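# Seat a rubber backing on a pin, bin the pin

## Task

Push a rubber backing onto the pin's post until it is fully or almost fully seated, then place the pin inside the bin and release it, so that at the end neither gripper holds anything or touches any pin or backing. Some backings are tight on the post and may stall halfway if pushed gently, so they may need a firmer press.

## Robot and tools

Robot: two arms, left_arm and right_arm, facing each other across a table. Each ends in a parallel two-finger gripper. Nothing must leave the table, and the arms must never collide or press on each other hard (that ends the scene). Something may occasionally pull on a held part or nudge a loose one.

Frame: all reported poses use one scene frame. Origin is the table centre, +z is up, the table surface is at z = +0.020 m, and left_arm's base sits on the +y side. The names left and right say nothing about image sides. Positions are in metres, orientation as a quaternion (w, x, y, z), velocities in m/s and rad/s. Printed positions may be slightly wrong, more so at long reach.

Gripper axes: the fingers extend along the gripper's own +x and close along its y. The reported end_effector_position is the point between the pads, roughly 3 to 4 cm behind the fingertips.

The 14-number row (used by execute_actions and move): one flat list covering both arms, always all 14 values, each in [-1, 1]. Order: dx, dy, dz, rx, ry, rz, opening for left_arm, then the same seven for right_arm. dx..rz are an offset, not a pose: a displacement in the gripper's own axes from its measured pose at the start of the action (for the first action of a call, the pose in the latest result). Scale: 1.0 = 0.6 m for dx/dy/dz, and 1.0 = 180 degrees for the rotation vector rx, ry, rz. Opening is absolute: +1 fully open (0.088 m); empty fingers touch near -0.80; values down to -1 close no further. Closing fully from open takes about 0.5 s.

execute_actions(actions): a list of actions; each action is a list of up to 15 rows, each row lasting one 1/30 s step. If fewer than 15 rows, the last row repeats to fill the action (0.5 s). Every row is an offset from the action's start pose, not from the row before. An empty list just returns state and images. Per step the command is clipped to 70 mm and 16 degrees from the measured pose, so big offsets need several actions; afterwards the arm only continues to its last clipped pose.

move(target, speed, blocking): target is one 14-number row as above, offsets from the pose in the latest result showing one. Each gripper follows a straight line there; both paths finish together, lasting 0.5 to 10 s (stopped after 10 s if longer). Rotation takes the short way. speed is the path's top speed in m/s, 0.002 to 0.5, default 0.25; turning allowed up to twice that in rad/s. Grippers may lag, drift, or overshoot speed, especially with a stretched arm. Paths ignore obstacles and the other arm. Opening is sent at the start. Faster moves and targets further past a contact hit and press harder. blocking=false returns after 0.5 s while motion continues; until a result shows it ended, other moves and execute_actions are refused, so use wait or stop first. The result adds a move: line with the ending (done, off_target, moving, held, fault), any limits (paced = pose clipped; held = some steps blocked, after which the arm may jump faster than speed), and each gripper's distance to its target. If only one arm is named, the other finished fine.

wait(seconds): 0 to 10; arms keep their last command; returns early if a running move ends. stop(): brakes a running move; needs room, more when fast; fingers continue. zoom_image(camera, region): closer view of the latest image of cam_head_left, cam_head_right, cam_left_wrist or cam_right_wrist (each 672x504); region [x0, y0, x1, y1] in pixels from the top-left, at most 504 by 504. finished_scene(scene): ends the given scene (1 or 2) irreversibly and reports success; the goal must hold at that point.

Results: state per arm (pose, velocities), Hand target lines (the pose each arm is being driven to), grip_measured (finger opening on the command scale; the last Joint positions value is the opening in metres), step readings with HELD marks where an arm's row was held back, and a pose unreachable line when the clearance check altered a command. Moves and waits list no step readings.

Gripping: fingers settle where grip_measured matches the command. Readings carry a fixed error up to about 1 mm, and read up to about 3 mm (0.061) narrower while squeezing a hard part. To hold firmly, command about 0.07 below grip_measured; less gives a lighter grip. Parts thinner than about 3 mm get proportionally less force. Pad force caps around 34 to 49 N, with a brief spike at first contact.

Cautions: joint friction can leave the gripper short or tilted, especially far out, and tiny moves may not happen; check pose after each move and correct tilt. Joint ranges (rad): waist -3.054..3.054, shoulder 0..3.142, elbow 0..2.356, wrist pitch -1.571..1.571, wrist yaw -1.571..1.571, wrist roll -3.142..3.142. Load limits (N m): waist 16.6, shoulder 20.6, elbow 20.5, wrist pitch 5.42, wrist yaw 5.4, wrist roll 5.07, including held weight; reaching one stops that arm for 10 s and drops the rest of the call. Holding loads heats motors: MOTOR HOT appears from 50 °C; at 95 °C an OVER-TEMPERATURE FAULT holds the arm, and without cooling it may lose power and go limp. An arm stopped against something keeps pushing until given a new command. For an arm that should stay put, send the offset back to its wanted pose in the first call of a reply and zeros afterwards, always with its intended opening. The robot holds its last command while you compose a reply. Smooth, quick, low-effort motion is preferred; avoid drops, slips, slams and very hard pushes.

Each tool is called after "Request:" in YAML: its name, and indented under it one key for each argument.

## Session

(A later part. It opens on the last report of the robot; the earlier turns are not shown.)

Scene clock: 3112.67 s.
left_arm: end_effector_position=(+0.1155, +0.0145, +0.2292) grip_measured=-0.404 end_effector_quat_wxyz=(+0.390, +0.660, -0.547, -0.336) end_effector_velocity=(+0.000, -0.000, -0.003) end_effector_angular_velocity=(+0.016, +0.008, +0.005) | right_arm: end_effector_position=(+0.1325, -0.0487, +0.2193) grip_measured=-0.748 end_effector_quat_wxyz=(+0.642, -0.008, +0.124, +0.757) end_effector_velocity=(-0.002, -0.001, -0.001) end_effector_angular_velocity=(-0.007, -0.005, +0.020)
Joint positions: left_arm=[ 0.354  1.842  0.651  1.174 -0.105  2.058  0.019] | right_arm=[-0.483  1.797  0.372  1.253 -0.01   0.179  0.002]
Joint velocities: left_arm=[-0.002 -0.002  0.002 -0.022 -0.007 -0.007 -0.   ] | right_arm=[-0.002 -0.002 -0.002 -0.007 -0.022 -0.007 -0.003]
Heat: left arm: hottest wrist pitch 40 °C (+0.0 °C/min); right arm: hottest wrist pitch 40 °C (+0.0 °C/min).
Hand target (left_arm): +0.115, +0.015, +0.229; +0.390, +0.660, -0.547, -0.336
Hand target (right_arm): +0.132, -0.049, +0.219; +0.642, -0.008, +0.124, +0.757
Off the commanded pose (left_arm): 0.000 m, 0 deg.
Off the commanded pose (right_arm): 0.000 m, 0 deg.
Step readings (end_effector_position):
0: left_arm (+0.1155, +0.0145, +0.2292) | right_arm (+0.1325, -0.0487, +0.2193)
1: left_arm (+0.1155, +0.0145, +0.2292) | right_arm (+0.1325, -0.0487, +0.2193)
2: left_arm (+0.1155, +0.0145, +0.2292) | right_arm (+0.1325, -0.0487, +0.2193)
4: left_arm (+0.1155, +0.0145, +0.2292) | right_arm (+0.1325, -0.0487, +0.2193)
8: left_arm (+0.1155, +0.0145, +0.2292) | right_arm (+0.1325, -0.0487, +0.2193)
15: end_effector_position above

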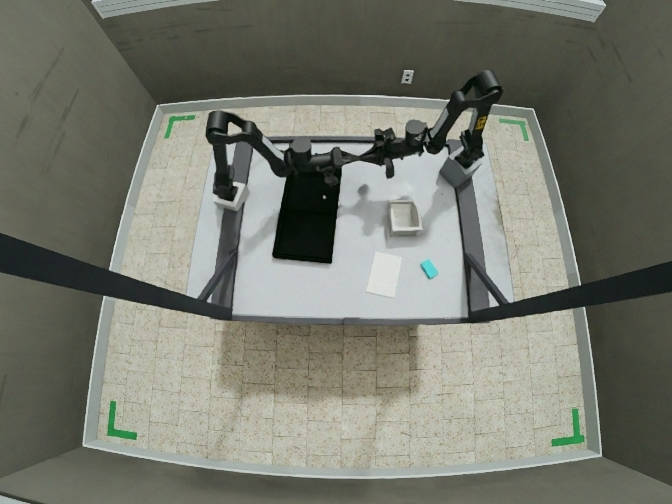

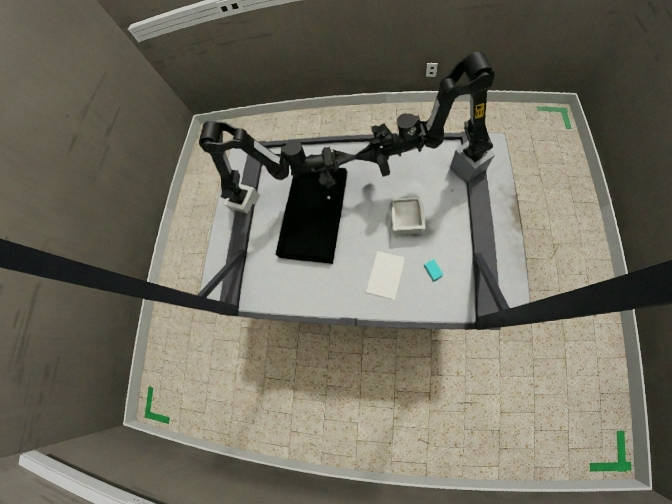

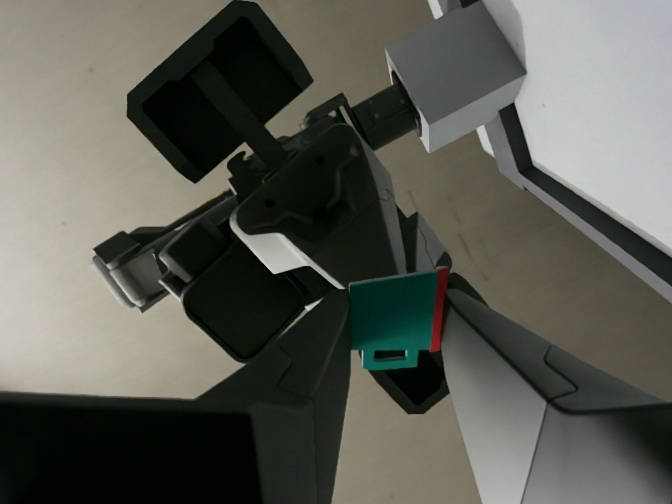

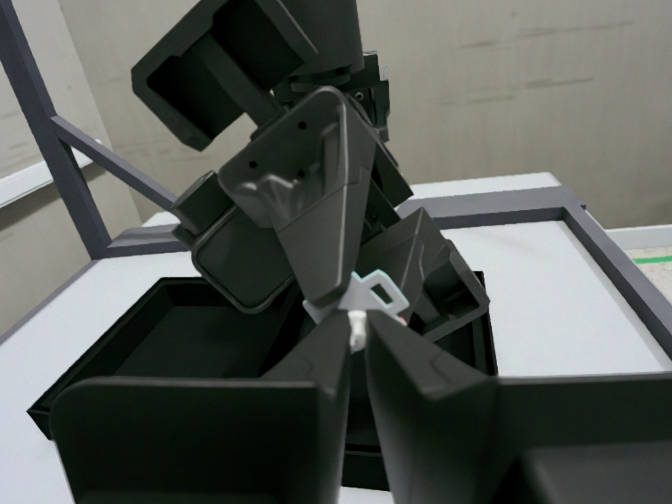

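Request:
move:
  target: [0,0,0,0,0,0,-0.44,-0.010,0,-0.005,0,0.003,0,-0.765]
  speed: 0.006

Request:
zoom_image:
  camera: "cam_right_wrist"
  region: [300, 260, 420, 360]

Request:
zoom_image:
  camera: "cam_left_wrist"
  region: [290, 230, 500, 400]

Scene clock: 3123.70 s.
left_arm: end_effector_position=(+0.1155, +0.0143, +0.2295) grip_measured=-0.405 end_effector_quat_wxyz=(+0.390, +0.659, -0.547, -0.336) end_effector_velocity=(-0.002, +0.001, -0.009) end_effector_angular_velocity=(+0.028, +0.024, -0.009) | right_arm: end_effector_position=(+0.1328, -0.0504, +0.2200) grip_measured=-0.754 end_effector_quat_wxyz=(+0.642, -0.008, +0.124, +0.757) end_effector_velocity=(+0.002, -0.001, -0.003) end_effector_angular_velocity=(-0.008, -0.022, +0.004)
Joint positions: left_arm=[ 0.354  1.842  0.652  1.173 -0.105  2.058  0.019] | right_arm=[-0.483  1.79   0.365  1.253 -0.01   0.179  0.002]
Joint velocities: left_arm=[-0.002  0.002 -0.007 -0.022  0.007 -0.022 -0.   ] | right_arm=[-0.007  0.002 -0.002 -0.007 -0.007 -0.022 -0.   ]
Heat: left arm: hottest wrist pitch 40 °C (+0.0 °C/min); right arm: hottest wrist pitch 40 °C (+0.0 °C/min).
Hand target (left_arm): +0.115, +0.014, +0.229; +0.390, +0.660, -0.547, -0.336
Hand target (right_arm): +0.133, -0.055, +0.217; +0.641, -0.012, +0.127, +0.757
Off the commanded pose (left_arm): 0.000 m, 0 deg.
Off the commanded pose (right_arm): 0.005 m, 1 deg.
move: done

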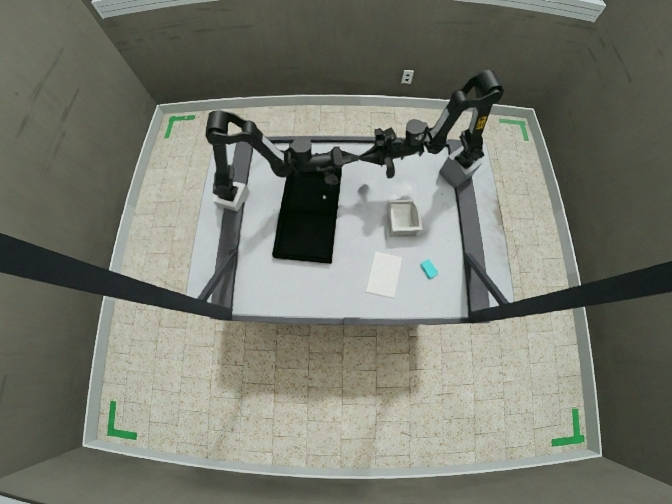

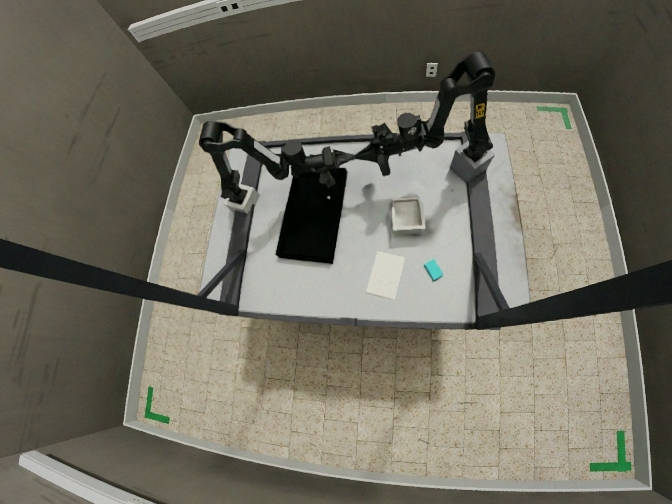

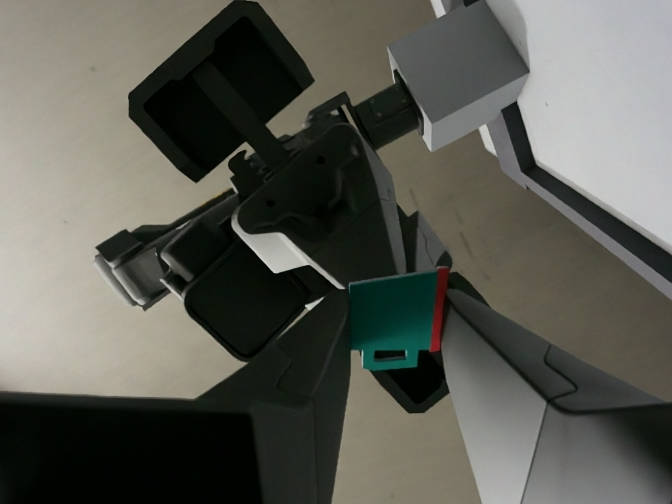

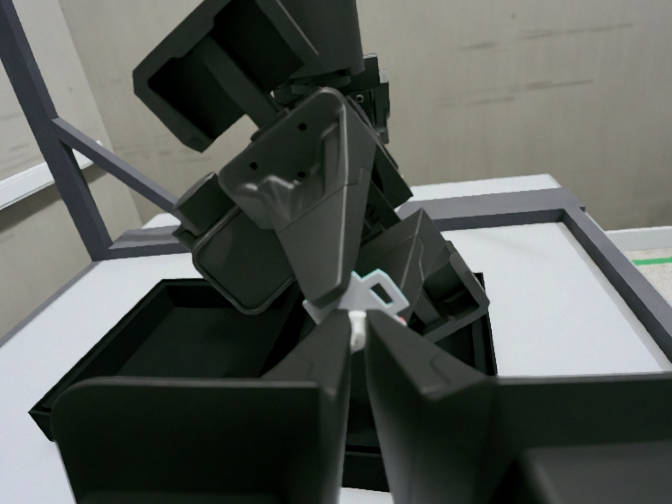

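Region (300, 260, 420, 360) of cam_right_wrist's 672x504 image, scaled by 4.200, with more detail than that image has.

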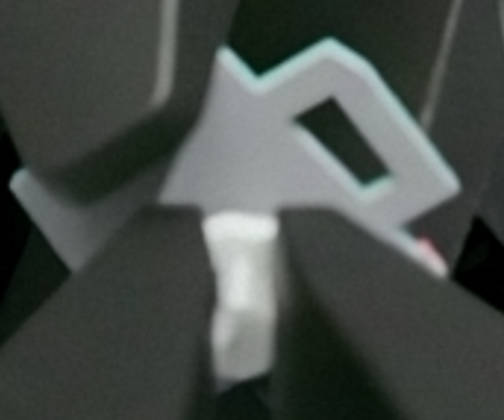

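Region (290, 230, 500, 400) of cam_left_wrist's 672x504 image, scaled by 2.400, with more detail than that image has; it fills the top 408 rows of this view, and the rest is white.

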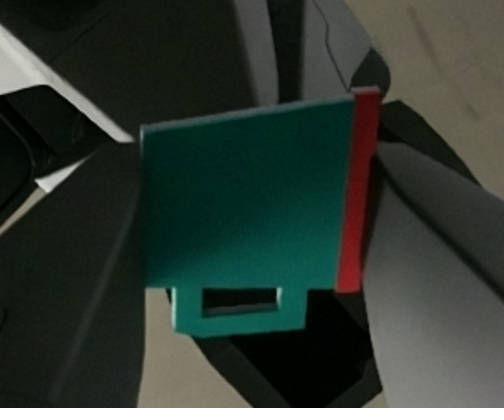

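Request:
execute_actions:
  actions:
    - [[0,0,0,-0.006,0,0,-0.44,-0.0069,0,-0.0059,0,0.003,0,-0.765],[0,0,0,-0.012,0,0,-0.44,-0.0069,0,-0.0059,0,0.003,0,-0.765],[0,0,0,-0.018,0,0,-0.44,-0.0069,0,-0.0059,0,0.003,0,-0.765],[0,0,0,-0.024,0,0,-0.44,-0.0069,0,-0.0059,0,0.003,0,-0.765],[0,0,0,-0.030,0,0,-0.44,-0.0069,0,-0.0059,0,0.003,0,-0.765],[0,0,0,-0.036,0,0,-0.44,-0.0069,0,-0.0059,0,0.003,0,-0.765],[0,0,0,-0.042,0,0,-0.44,-0.0069,0,-0.0059,0,0.003,0,-0.765],[0,0,0,-0.048,0,0,-0.44,-0.0069,0,-0.0059,0,0.003,0,-0.765],[0,0,0,-0.054,0,0,-0.44,-0.0069,0,-0.0059,0,0.003,0,-0.765],[0,0,0,-0.060,0,0,-0.44,-0.0069,0,-0.0059,0,0.003,0,-0.765],[0,0,0,-0.066,0,0,-0.44,-0.0069,0,-0.0059,0,0.003,0,-0.765],[0,0,0,-0.072,0,0,-0.44,-0.0069,0,-0.0059,0,0.003,0,-0.765],[0,0,0,-0.078,0,0,-0.44,-0.0069,0,-0.0059,0,0.003,0,-0.765],[0,0,0,-0.084,0,0,-0.44,-0.0069,0,-0.0059,0,0.003,0,-0.765]]

Request:
zoom_image:
  camera: "cam_right_wrist"
  region: [300, 260, 420, 360]

Request:
zoom_image:
  camera: "cam_left_wrist"
  region: [290, 230, 500, 400]

Scene clock: 3139.30 s.
left_arm: end_effector_position=(+0.1155, +0.0142, +0.2297) grip_measured=-0.405 end_effector_quat_wxyz=(+0.461, +0.612, -0.507, -0.395) end_effector_velocity=(+0.002, +0.000, +0.004) end_effector_angular_velocity=(-0.077, +0.367, +0.025) | right_arm: end_effector_position=(+0.1328, -0.0504, +0.2202) grip_measured=-0.754 end_effector_quat_wxyz=(+0.642, -0.008, +0.123, +0.757) end_effector_velocity=(-0.000, -0.000, +0.002) end_effector_angular_velocity=(+0.008, -0.005, +0.006)
Joint positions: left_arm=[ 0.354  1.842  0.653  1.173 -0.105  1.835  0.019] | right_arm=[-0.483  1.79   0.365  1.254 -0.01   0.179  0.002]
Joint velocities: left_arm=[-0.002 -0.002  0.002  0.007 -0.022 -0.374 -0.   ] | right_arm=[-0.002 -0.002 -0.002  0.007 -0.007 -0.007 -0.   ]
Heat: left arm: hottest wrist pitch 40 °C (+0.0 °C/min); right arm: hottest wrist pitch 40 °C (+0.0 °C/min).
Hand target (left_arm): +0.116, +0.014, +0.230; +0.473, +0.603, -0.499, -0.405
Hand target (right_arm): +0.133, -0.055, +0.217; +0.641, -0.012, +0.127, +0.757
Off the commanded pose (left_arm): 0.000 m, 2 deg.
Off the commanded pose (right_arm): 0.006 m, 1 deg.
Step readings (end_effector_position):
0: left_arm (+0.1155, +0.0143, +0.2295) | right_arm (+0.1328, -0.0504, +0.2200)
1: left_arm (+0.1155, +0.0143, +0.2295) | right_arm (+0.1328, -0.0504, +0.2200)
2: left_arm (+0.1155, +0.0143, +0.2295) | right_arm (+0.1328, -0.0504, +0.2200)
4: left_arm (+0.1155, +0.0142, +0.2297) | right_arm (+0.1328, -0.0505, +0.2201)
8: left_arm (+0.1155, +0.0142, +0.2297) | right_arm (+0.1328, -0.0504, +0.2202)
15: end_effector_position above

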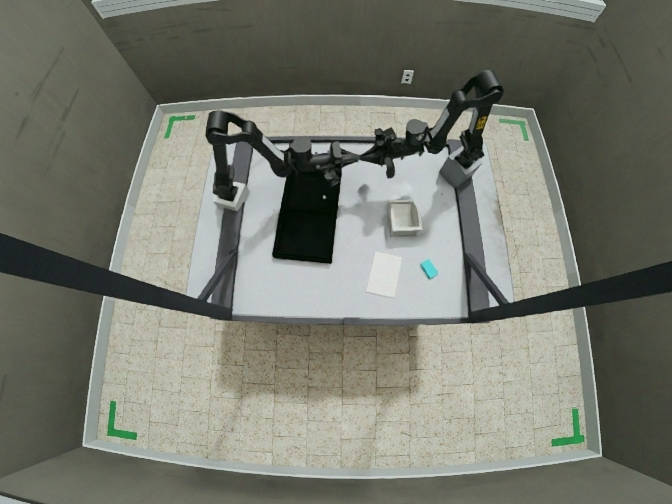

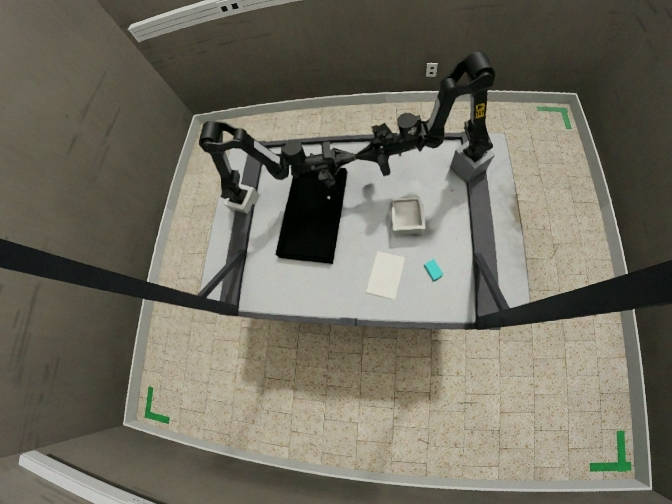

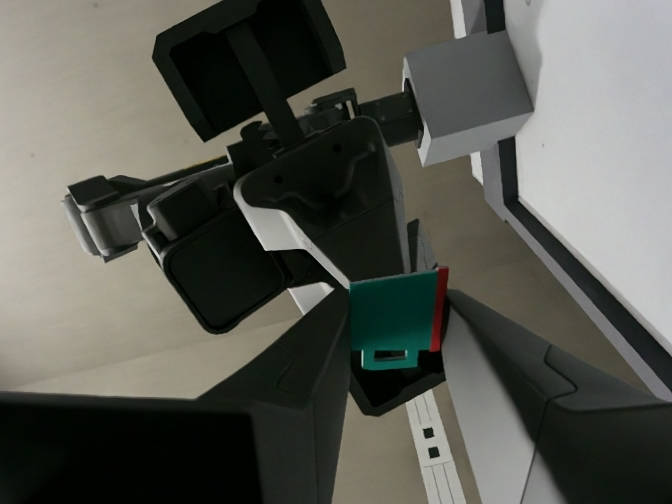

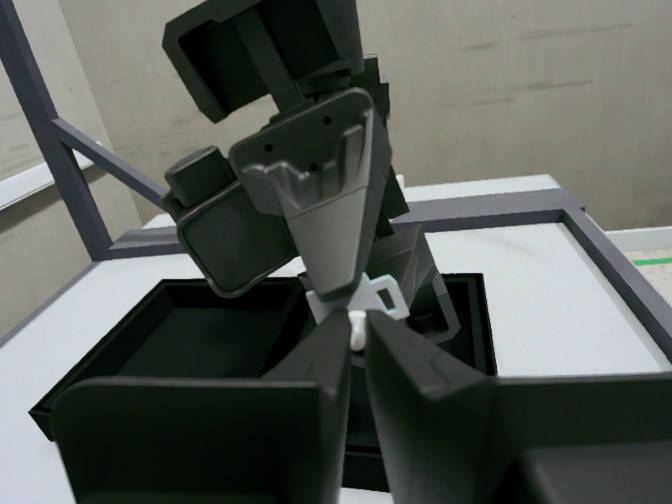

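Region (300, 260, 420, 360) of cam_right_wrist's 672x504 image, scaled by 4.200, with more detail than that image has.

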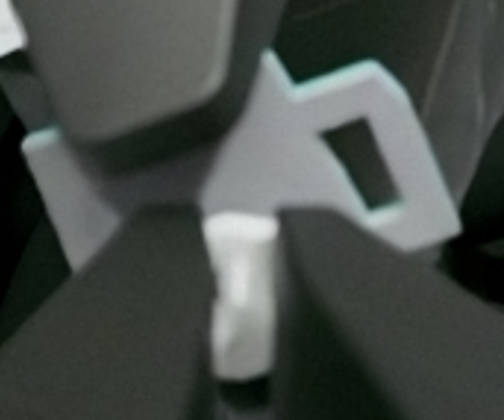

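Region (290, 230, 500, 400) of cam_left_wrist's 672x504 image, scaled by 2.400, with more detail than that image has; it fills the top 408 rows of this view, and the rest is white.

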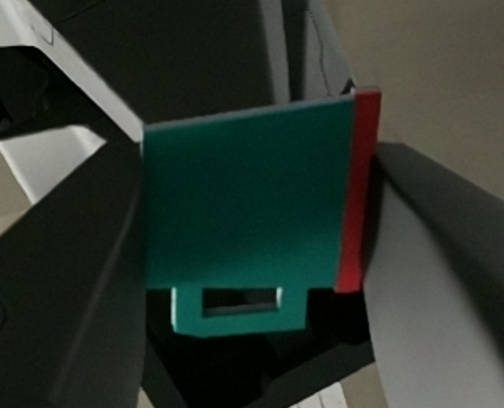

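Request:
execute_actions:
  actions:
    - [[0,0,0,-0.02,0,0,-0.44,-0.0072,0,-0.006,0,0.003,0,-0.765],[0,0,0,-0.028,0,0,-0.44,-0.0072,0,-0.006,0,0.003,0,-0.765],[0,0,0,-0.036,0,0,-0.44,-0.0072,0,-0.006,0,0.003,0,-0.765],[0,0,0,-0.044,0,0,-0.44,-0.0072,0,-0.006,0,0.003,0,-0.765],[0,0,0,-0.052,0,0,-0.44,-0.0072,0,-0.006,0,0.003,0,-0.765],[0,0,0,-0.060,0,0,-0.44,-0.0072,0,-0.006,0,0.003,0,-0.765],[0,0,0,-0.068,0,0,-0.44,-0.0072,0,-0.006,0,0.003,0,-0.765],[0,0,0,-0.076,0,0,-0.44,-0.0072,0,-0.006,0,0.003,0,-0.765],[0,0,0,-0.084,0,0,-0.44,-0.0072,0,-0.006,0,0.003,0,-0.765],[0,0,0,-0.092,0,0,-0.44,-0.0072,0,-0.006,0,0.003,0,-0.765],[0,0,0,-0.100,0,0,-0.44,-0.0072,0,-0.006,0,0.003,0,-0.765],[0,0,0,-0.108,0,0,-0.44,-0.0072,0,-0.006,0,0.003,0,-0.765],[0,0,0,-0.116,0,0,-0.44,-0.0072,0,-0.006,0,0.003,0,-0.765],[0,0,0,-0.124,0,0,-0.44,-0.0072,0,-0.006,0,0.003,0,-0.765],[0,0,0,-0.132,0,0,-0.44,-0.0072,0,-0.006,0,0.003,0,-0.765]]
    - [[0,0,0,-0.03,0,0,-0.44,-0.0072,0,-0.006,0,0.003,0,-0.765],[0,0,0,-0.038,0,0,-0.44,-0.0072,0,-0.006,0,0.003,0,-0.765],[0,0,0,-0.046,0,0,-0.44,-0.0072,0,-0.006,0,0.003,0,-0.765],[0,0,0,-0.054,0,0,-0.44,-0.0072,0,-0.006,0,0.003,0,-0.765],[0,0,0,-0.062,0,0,-0.44,-0.0072,0,-0.006,0,0.003,0,-0.765],[0,0,0,-0.070,0,0,-0.44,-0.0072,0,-0.006,0,0.003,0,-0.765],[0,0,0,-0.078,0,0,-0.44,-0.0072,0,-0.006,0,0.003,0,-0.765],[0,0,0,-0.086,0,0,-0.44,-0.0072,0,-0.006,0,0.003,0,-0.765],[0,0,0,-0.094,0,0,-0.44,-0.0072,0,-0.006,0,0.003,0,-0.765],[0,0,0,-0.102,0,0,-0.44,-0.0072,0,-0.006,0,0.003,0,-0.765],[0,0,0,-0.110,0,0,-0.44,-0.0072,0,-0.006,0,0.003,0,-0.765],[0,0,0,-0.118,0,0,-0.44,-0.0072,0,-0.006,0,0.003,0,-0.765],[0,0,0,-0.126,0,0,-0.44,-0.0072,0,-0.006,0,0.003,0,-0.765],[0,0,0,-0.134,0,0,-0.44,-0.0072,0,-0.006,0,0.003,0,-0.765],[0,0,0,-0.14,0,0,-0.44,-0.0072,0,-0.006,0,0.003,0,-0.765]]

Request:
zoom_image:
  camera: "cam_right_wrist"
  region: [300, 260, 420, 360]

Request:
zoom_image:
  camera: "cam_left_wrist"
  region: [290, 230, 500, 400]

Scene clock: 3167.67 s.
left_arm: end_effector_position=(+0.1155, +0.0140, +0.2301) grip_measured=-0.405 end_effector_quat_wxyz=(+0.646, +0.412, -0.338, -0.547) end_effector_velocity=(-0.000, -0.000, +0.006) end_effector_angular_velocity=(-0.139, +0.684, +0.015) | right_arm: end_effector_position=(+0.1329, -0.0509, +0.2204) grip_measured=-0.754 end_effector_quat_wxyz=(+0.642, -0.007, +0.123, +0.757) end_effector_velocity=(-0.000, -0.001, -0.001) end_effector_angular_velocity=(-0.006, -0.007, +0.006)
Joint positions: left_arm=[ 0.354  1.842  0.654  1.173 -0.105  1.123  0.019] | right_arm=[-0.483  1.79   0.362  1.258 -0.01   0.179  0.002]
Joint velocities: left_arm=[-0.002 -0.007  0.002  0.007 -0.007 -0.696 -0.   ] | right_arm=[-0.002 -0.002 -0.002 -0.007 -0.007 -0.007  0.   ]
Heat: left arm: hottest wrist pitch 40 °C (+0.0 °C/min); right arm: hottest wrist pitch 41 °C (+1.0 °C/min).
Hand target (left_arm): +0.116, +0.014, +0.230; +0.659, +0.391, -0.319, -0.557
Hand target (right_arm): +0.133, -0.056, +0.217; +0.641, -0.011, +0.126, +0.757
Off the commanded pose (left_arm): 0.000 m, 4 deg.
Off the commanded pose (right_arm): 0.005 m, 1 deg.
Step readings (end_effector_position; steps 1 to 15: 1st action; 16 to 30: 2nd action):
0: left_arm (+0.1155, +0.0142, +0.2297) | right_arm (+0.1328, -0.0504, +0.2202)
1: left_arm (+0.1155, +0.0142, +0.2297) | right_arm (+0.1328, -0.0505, +0.2202)
2: left_arm (+0.1155, +0.0142, +0.2298) | right_arm (+0.1328, -0.0506, +0.2202)
4: left_arm (+0.1155, +0.0142, +0.2298) | right_arm (+0.1328, -0.0507, +0.2202)
8: left_arm (+0.1155, +0.0142, +0.2298) | right_arm (+0.1328, -0.0507, +0.2203)
15: left_arm (+0.1155, +0.0142, +0.2298) | right_arm (+0.1328, -0.0507, +0.2204)
16: left_arm (+0.1155, +0.0142, +0.2298) | right_arm (+0.1328, -0.0508, +0.2203)
17: left_arm (+0.1155, +0.0141, +0.2300) | right_arm (+0.1328, -0.0507, +0.2204)
19: left_arm (+0.1155, +0.0141, +0.2300) | right_arm (+0.1329, -0.0508, +0.2205)
23: left_arm (+0.1155, +0.0140, +0.2301) | right_arm (+0.1329, -0.0509, +0.2204)
30: end_effector_position above

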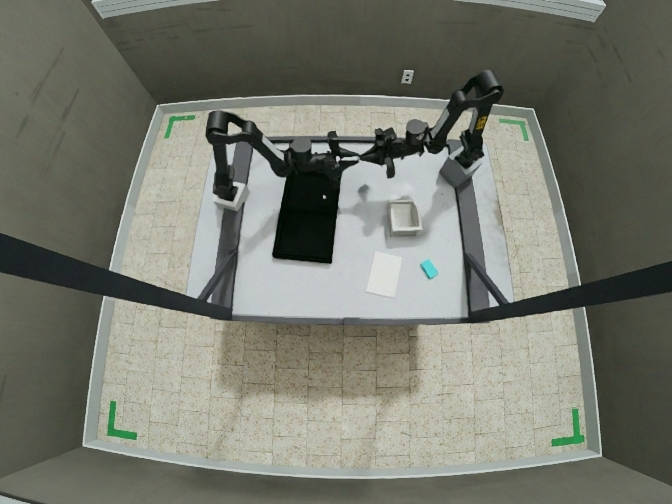

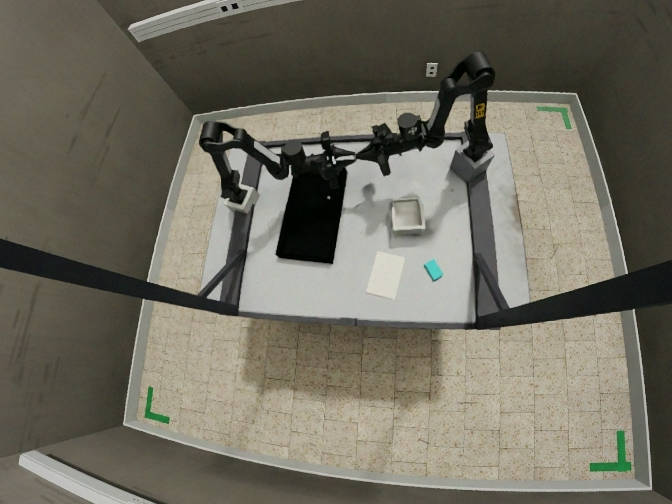

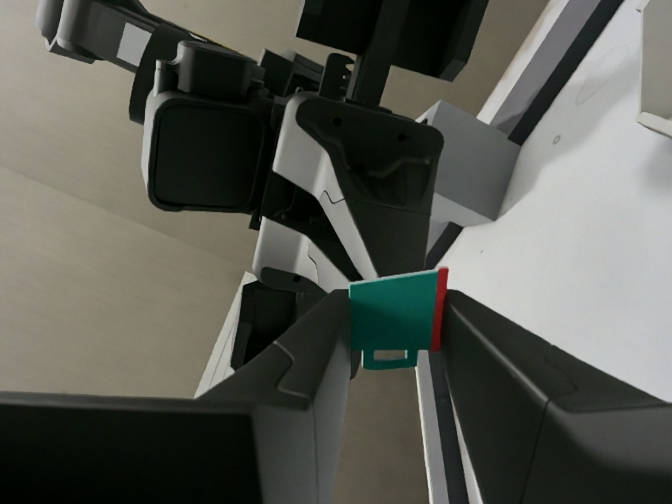

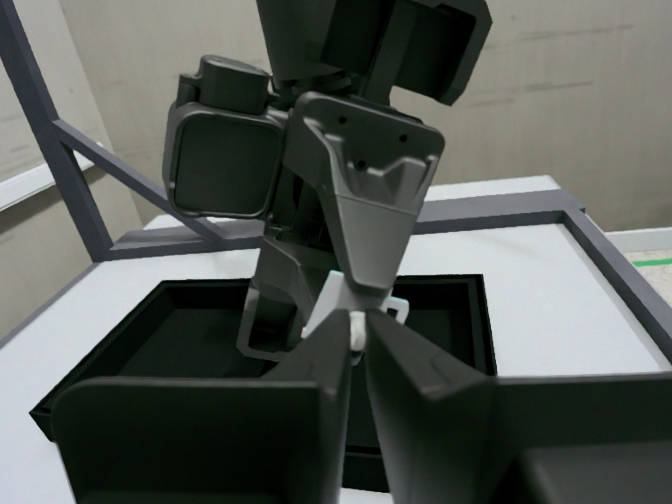

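Region (300, 260, 420, 360) of cam_right_wrist's 672x504 image, scaled by 4.200, with more detail than that image has.

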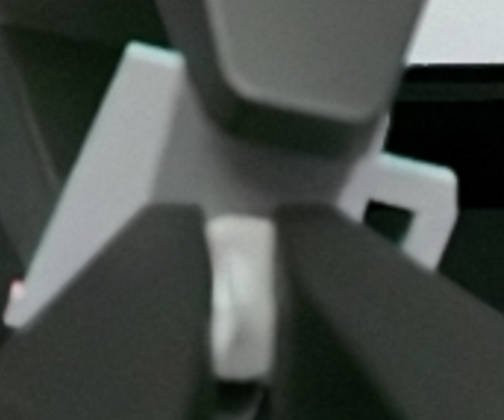

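Region (290, 230, 500, 400) of cam_left_wrist's 672x504 image, scaled by 2.400, with more detail than that image has; it fills the top 408 rows of this view, and the rest is white.

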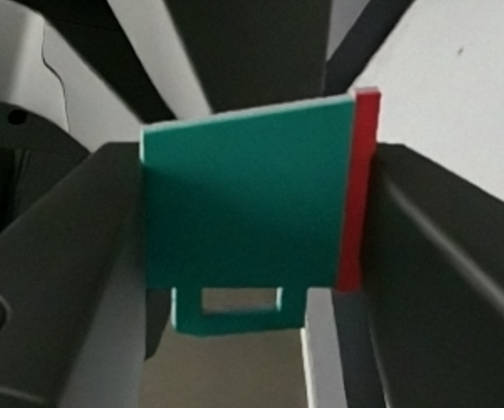

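Request:
move:
  target: [0,0,0,-0.21,0,0,-0.44,0.001,0,0,0,0,0,-0.765]
  speed: 0.25

Request:
zoom_image:
  camera: "cam_right_wrist"
  region: [290, 250, 430, 370]

Scene clock: 3289.27 s.
left_arm: end_effector_position=(+0.1157, +0.0140, +0.2302) grip_measured=-0.405 end_effector_quat_wxyz=(+0.744, +0.184, -0.145, -0.626) end_effector_velocity=(+0.000, -0.001, -0.002) end_effector_angular_velocity=(+0.001, +0.036, +0.005) | right_arm: end_effector_position=(+0.1326, -0.0504, +0.2210) grip_measured=-0.754 end_effector_quat_wxyz=(+0.641, -0.006, +0.122, +0.757) end_effector_velocity=(+0.000, -0.001, -0.003) end_effector_angular_velocity=(-0.014, +0.006, +0.004)
Joint positions: left_arm=[ 0.354  1.842  0.654  1.174 -0.105  0.47   0.019] | right_arm=[-0.483  1.79   0.364  1.258 -0.01   0.179  0.002]
Joint velocities: left_arm=[-0.002  0.002  0.002 -0.007 -0.007 -0.037  0.   ] | right_arm=[-0.002  0.002 -0.002 -0.007 -0.007  0.007  0.   ]
Heat: left arm: hottest wrist pitch 41 °C (+0.0 °C/min); right arm: hottest wrist pitch 43 °C (+1.0 °C/min).
Hand target (left_arm): +0.116, +0.014, +0.230; +0.745, +0.181, -0.143, -0.626
Hand target (right_arm): +0.133, -0.050, +0.220; +0.642, -0.007, +0.123, +0.757
Off the commanded pose (left_arm): 0.000 m, 0 deg.
Off the commanded pose (right_arm): 0.001 m, 0 deg.
move: done

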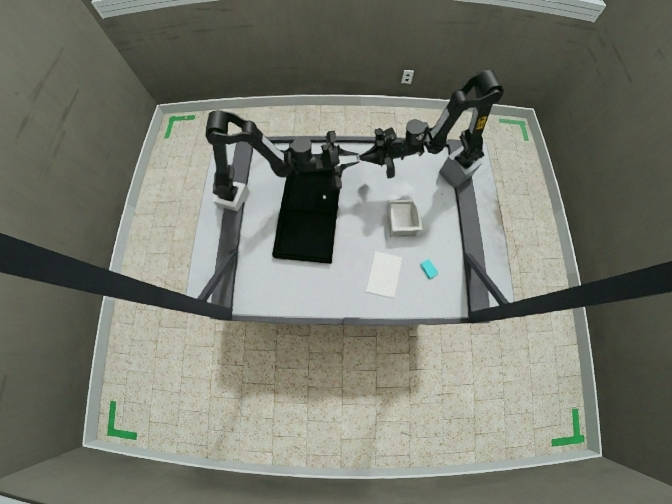

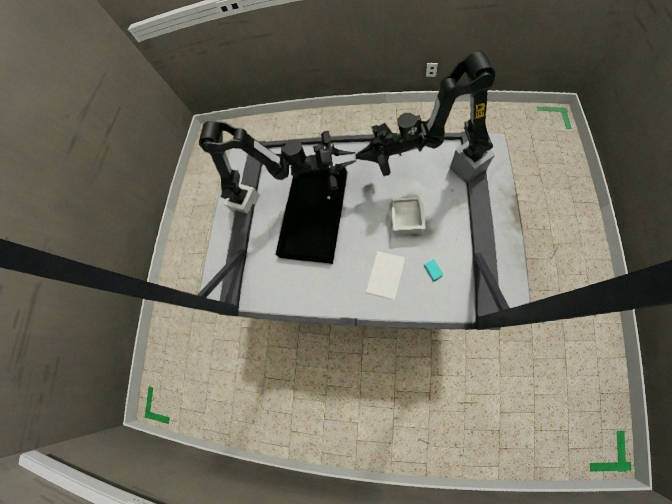

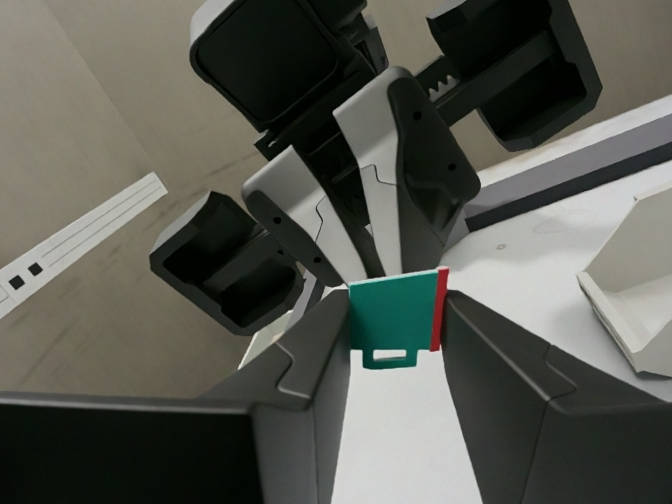

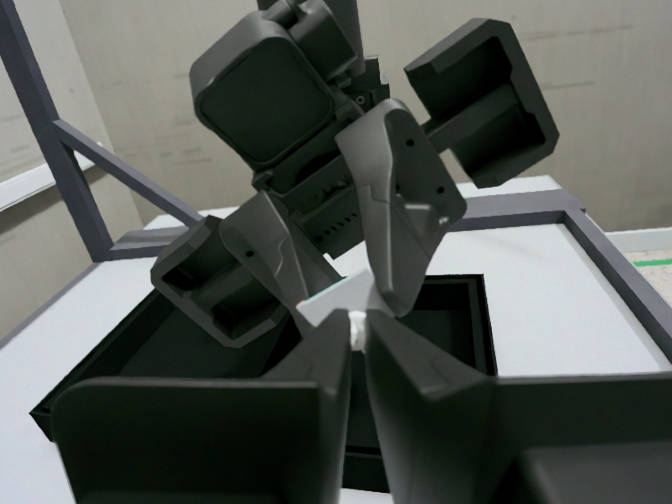

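Region (290, 250, 430, 370) of cam_right_wrist's 672x504 image, scaled by 3.600, with more detail than that image has; it fills the top 432 rows of this view, and the rest is white.

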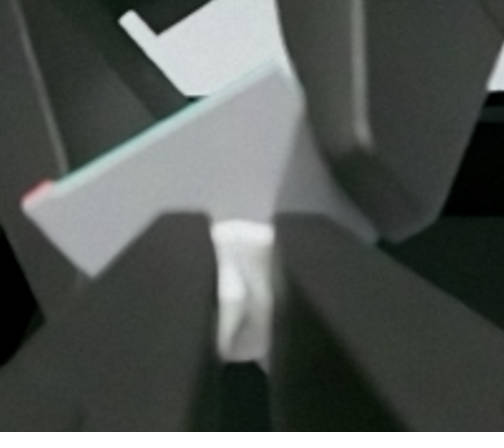

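Request:
move:
  target: [0,0,0,-0.21,0,0,-0.44,0,0,0,0,0,0,-0.765]
  speed: 0.25

Request:
zoom_image:
  camera: "cam_right_wrist"
  region: [290, 250, 430, 370]

Request:
zoom_image:
  camera: "cam_left_wrist"
  region: [290, 230, 500, 400]

Scene clock: 3295.27 s.
left_arm: end_effector_position=(+0.1157, +0.0140, +0.2303) grip_measured=-0.405 end_effector_quat_wxyz=(+0.764, -0.065, +0.063, -0.639) end_effector_velocity=(+0.007, +0.001, -0.003) end_effector_angular_velocity=(+0.011, +0.037, +0.040) | right_arm: end_effector_position=(+0.1324, -0.0504, +0.2210) grip_measured=-0.755 end_effector_quat_wxyz=(+0.641, -0.006, +0.122, +0.757) end_effector_velocity=(+0.002, -0.001, -0.001) end_effector_angular_velocity=(-0.008, +0.005, -0.011)
Joint positions: left_arm=[ 0.354  1.842  0.654  1.174 -0.105 -0.182  0.019] | right_arm=[-0.482  1.79   0.364  1.258 -0.01   0.179  0.002]
Joint velocities: left_arm=[ 0.002 -0.002  0.002 -0.022 -0.037 -0.037  0.   ] | right_arm=[-0.002 -0.002 -0.002 -0.007  0.007  0.007  0.   ]
Heat: left arm: hottest wrist pitch 41 °C (+0.0 °C/min); right arm: hottest wrist pitch 43 °C (+0.0 °C/min).
Hand target (left_arm): +0.116, +0.014, +0.230; +0.763, -0.067, +0.066, -0.639
Hand target (right_arm): +0.133, -0.050, +0.221; +0.642, -0.006, +0.122, +0.757
Off the commanded pose (left_arm): 0.000 m, 0 deg.
Off the commanded pose (right_arm): 0.000 m, 0 deg.
move: done

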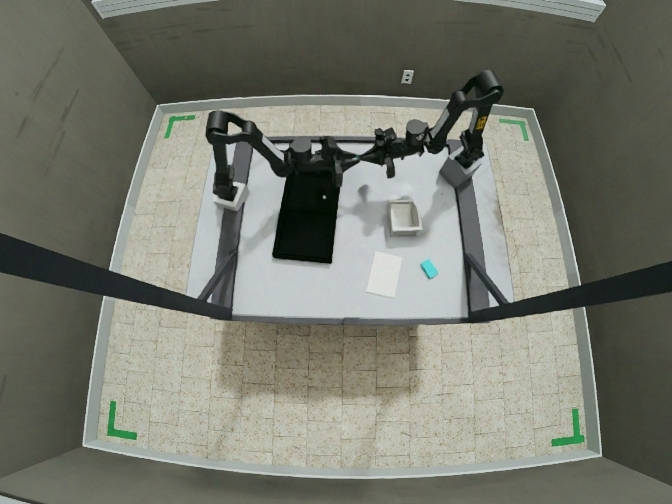

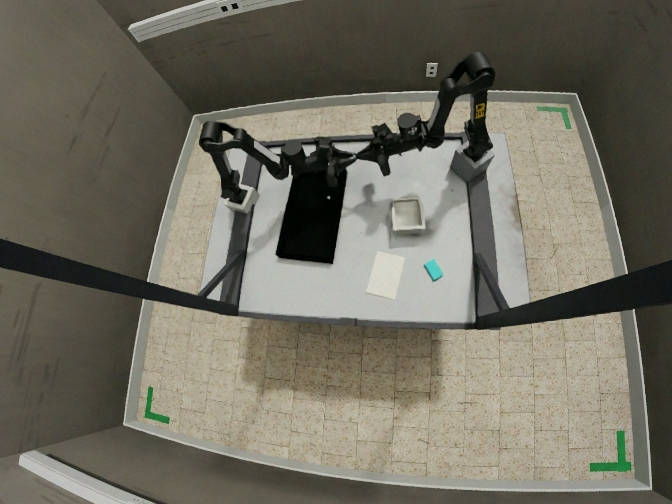

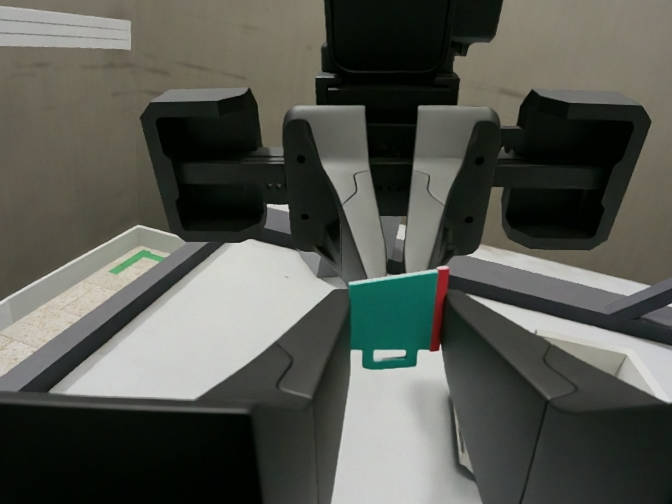

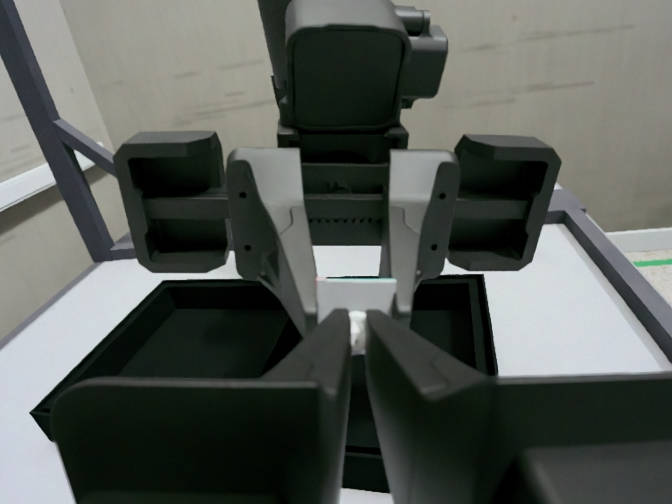

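Region (290, 250, 430, 370) of cam_right_wrist's 672x504 image, scaled by 3.600, with more detail than that image has; it fills the top 432 rows of this view, and the rest is white.

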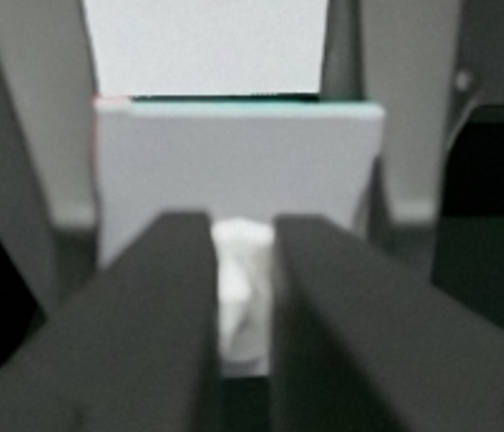

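Region (290, 230, 500, 400) of cam_left_wrist's 672x504 image, scaled by 2.400, with more detail than that image has; it fills the top 408 rows of this view, and the rest is white.

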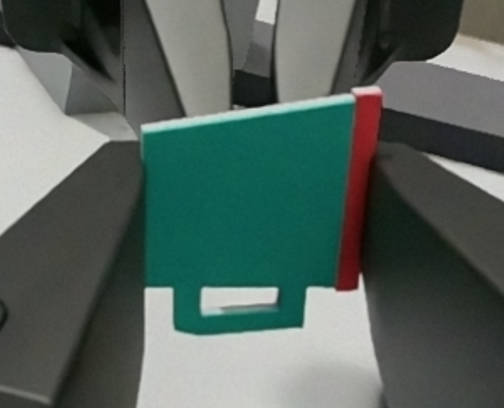

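Request:
execute_actions:
  actions: []

Scene clock: 3323.43 s.
left_arm: end_effector_position=(+0.1157, +0.0140, +0.2303) grip_measured=-0.405 end_effector_quat_wxyz=(+0.764, -0.065, +0.063, -0.639) end_effector_velocity=(-0.002, -0.001, -0.002) end_effector_angular_velocity=(+0.006, +0.008, -0.010) | right_arm: end_effector_position=(+0.1324, -0.0504, +0.2210) grip_measured=-0.755 end_effector_quat_wxyz=(+0.641, -0.006, +0.122, +0.757) end_effector_velocity=(+0.002, -0.001, -0.001) end_effector_angular_velocity=(-0.006, -0.007, +0.001)
Joint positions: left_arm=[ 0.354  1.842  0.654  1.174 -0.105 -0.183  0.019] | right_arm=[-0.482  1.79   0.364  1.258 -0.01   0.179  0.002]
Joint velocities: left_arm=[-0.002  0.002  0.002 -0.007  0.007 -0.007 -0.   ] | right_arm=[-0.007 -0.002 -0.002 -0.007 -0.007 -0.007 -0.   ]
Heat: left arm: hottest wrist pitch 40 °C (-1.0 °C/min); right arm: hottest wrist pitch 43 °C (+0.0 °C/min).
Hand target (left_arm): +0.116, +0.014, +0.230; +0.763, -0.067, +0.066, -0.639
Hand target (right_arm): +0.133, -0.050, +0.221; +0.642, -0.006, +0.122, +0.757
Off the commanded pose (left_arm): 0.000 m, 0 deg.
Off the commanded pose (right_arm): 0.000 m, 0 deg.

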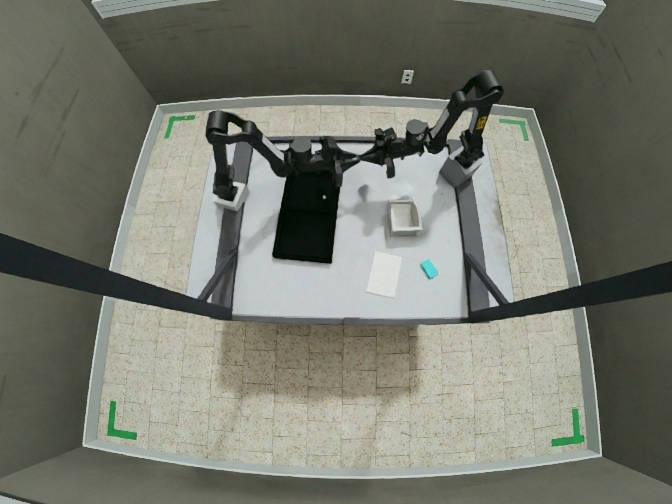

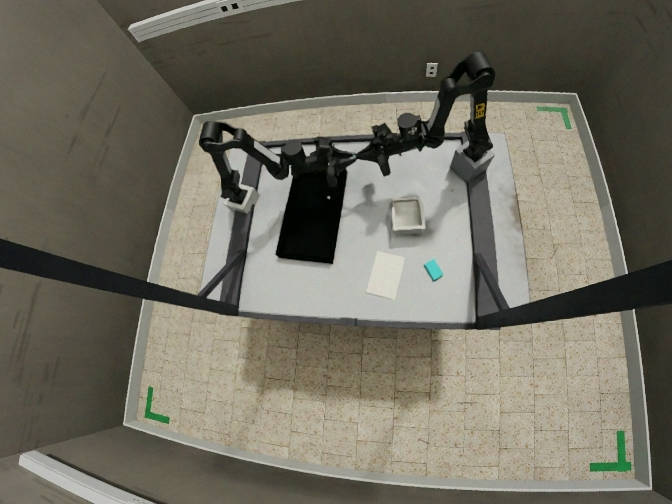

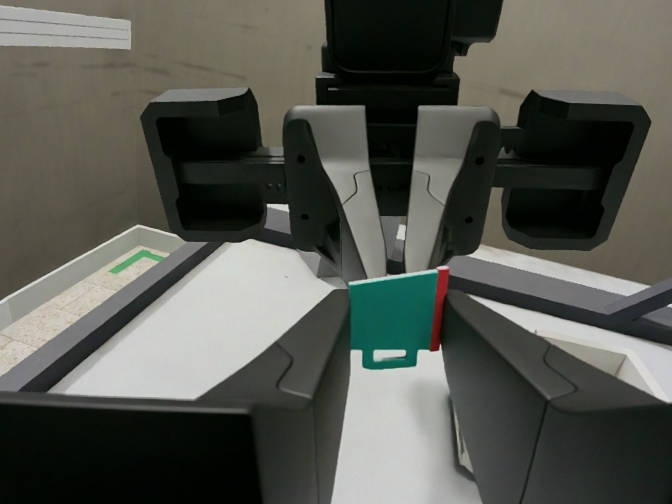

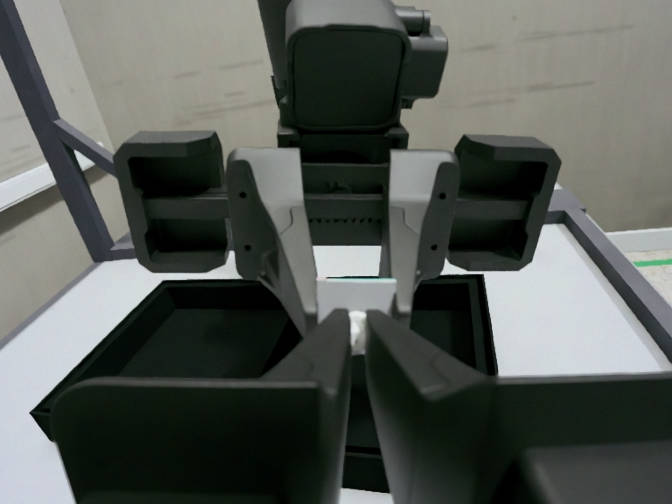

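Request:
zoom_image:
  camera: "cam_right_wrist"
  region: [290, 250, 430, 390]

Request:
zoom_image:
  camera: "cam_left_wrist"
  region: [310, 230, 490, 400]

Region (290, 250, 430, 390) of cam_right_wrist's 672x504 image, scaled by 3.600, with more detail than that image has.

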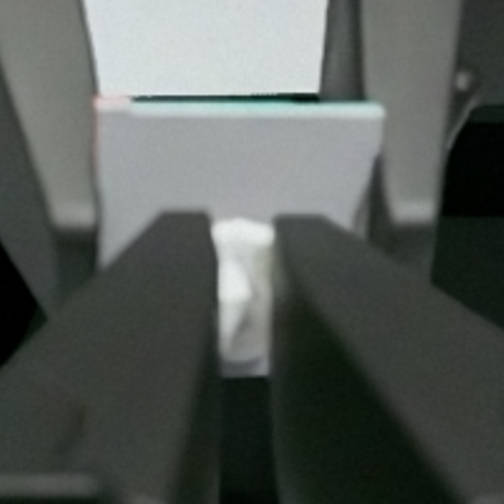

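Region (310, 230, 490, 400) of cam_left_wrist's 672x504 image, scaled by 2.800, with more detail than that image has.

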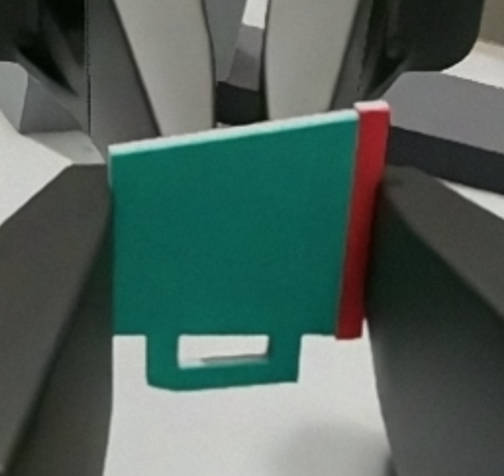

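Request:
zoom_image:
  camera: "cam_head_left"
  region: [300, 110, 420, 200]

Region (300, 110, 420, 200) of cam_head_left's 672x504 image, scaled by 4.200, with more detail than that image has; it fills the top 378 rows of this view, and the rest is white.

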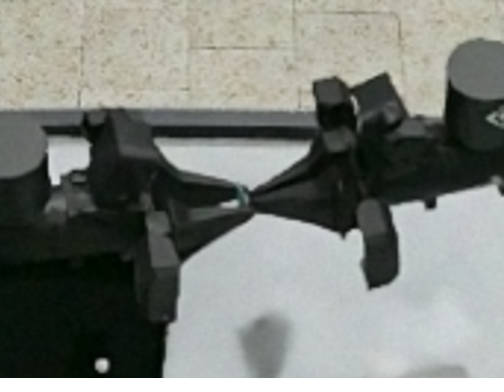

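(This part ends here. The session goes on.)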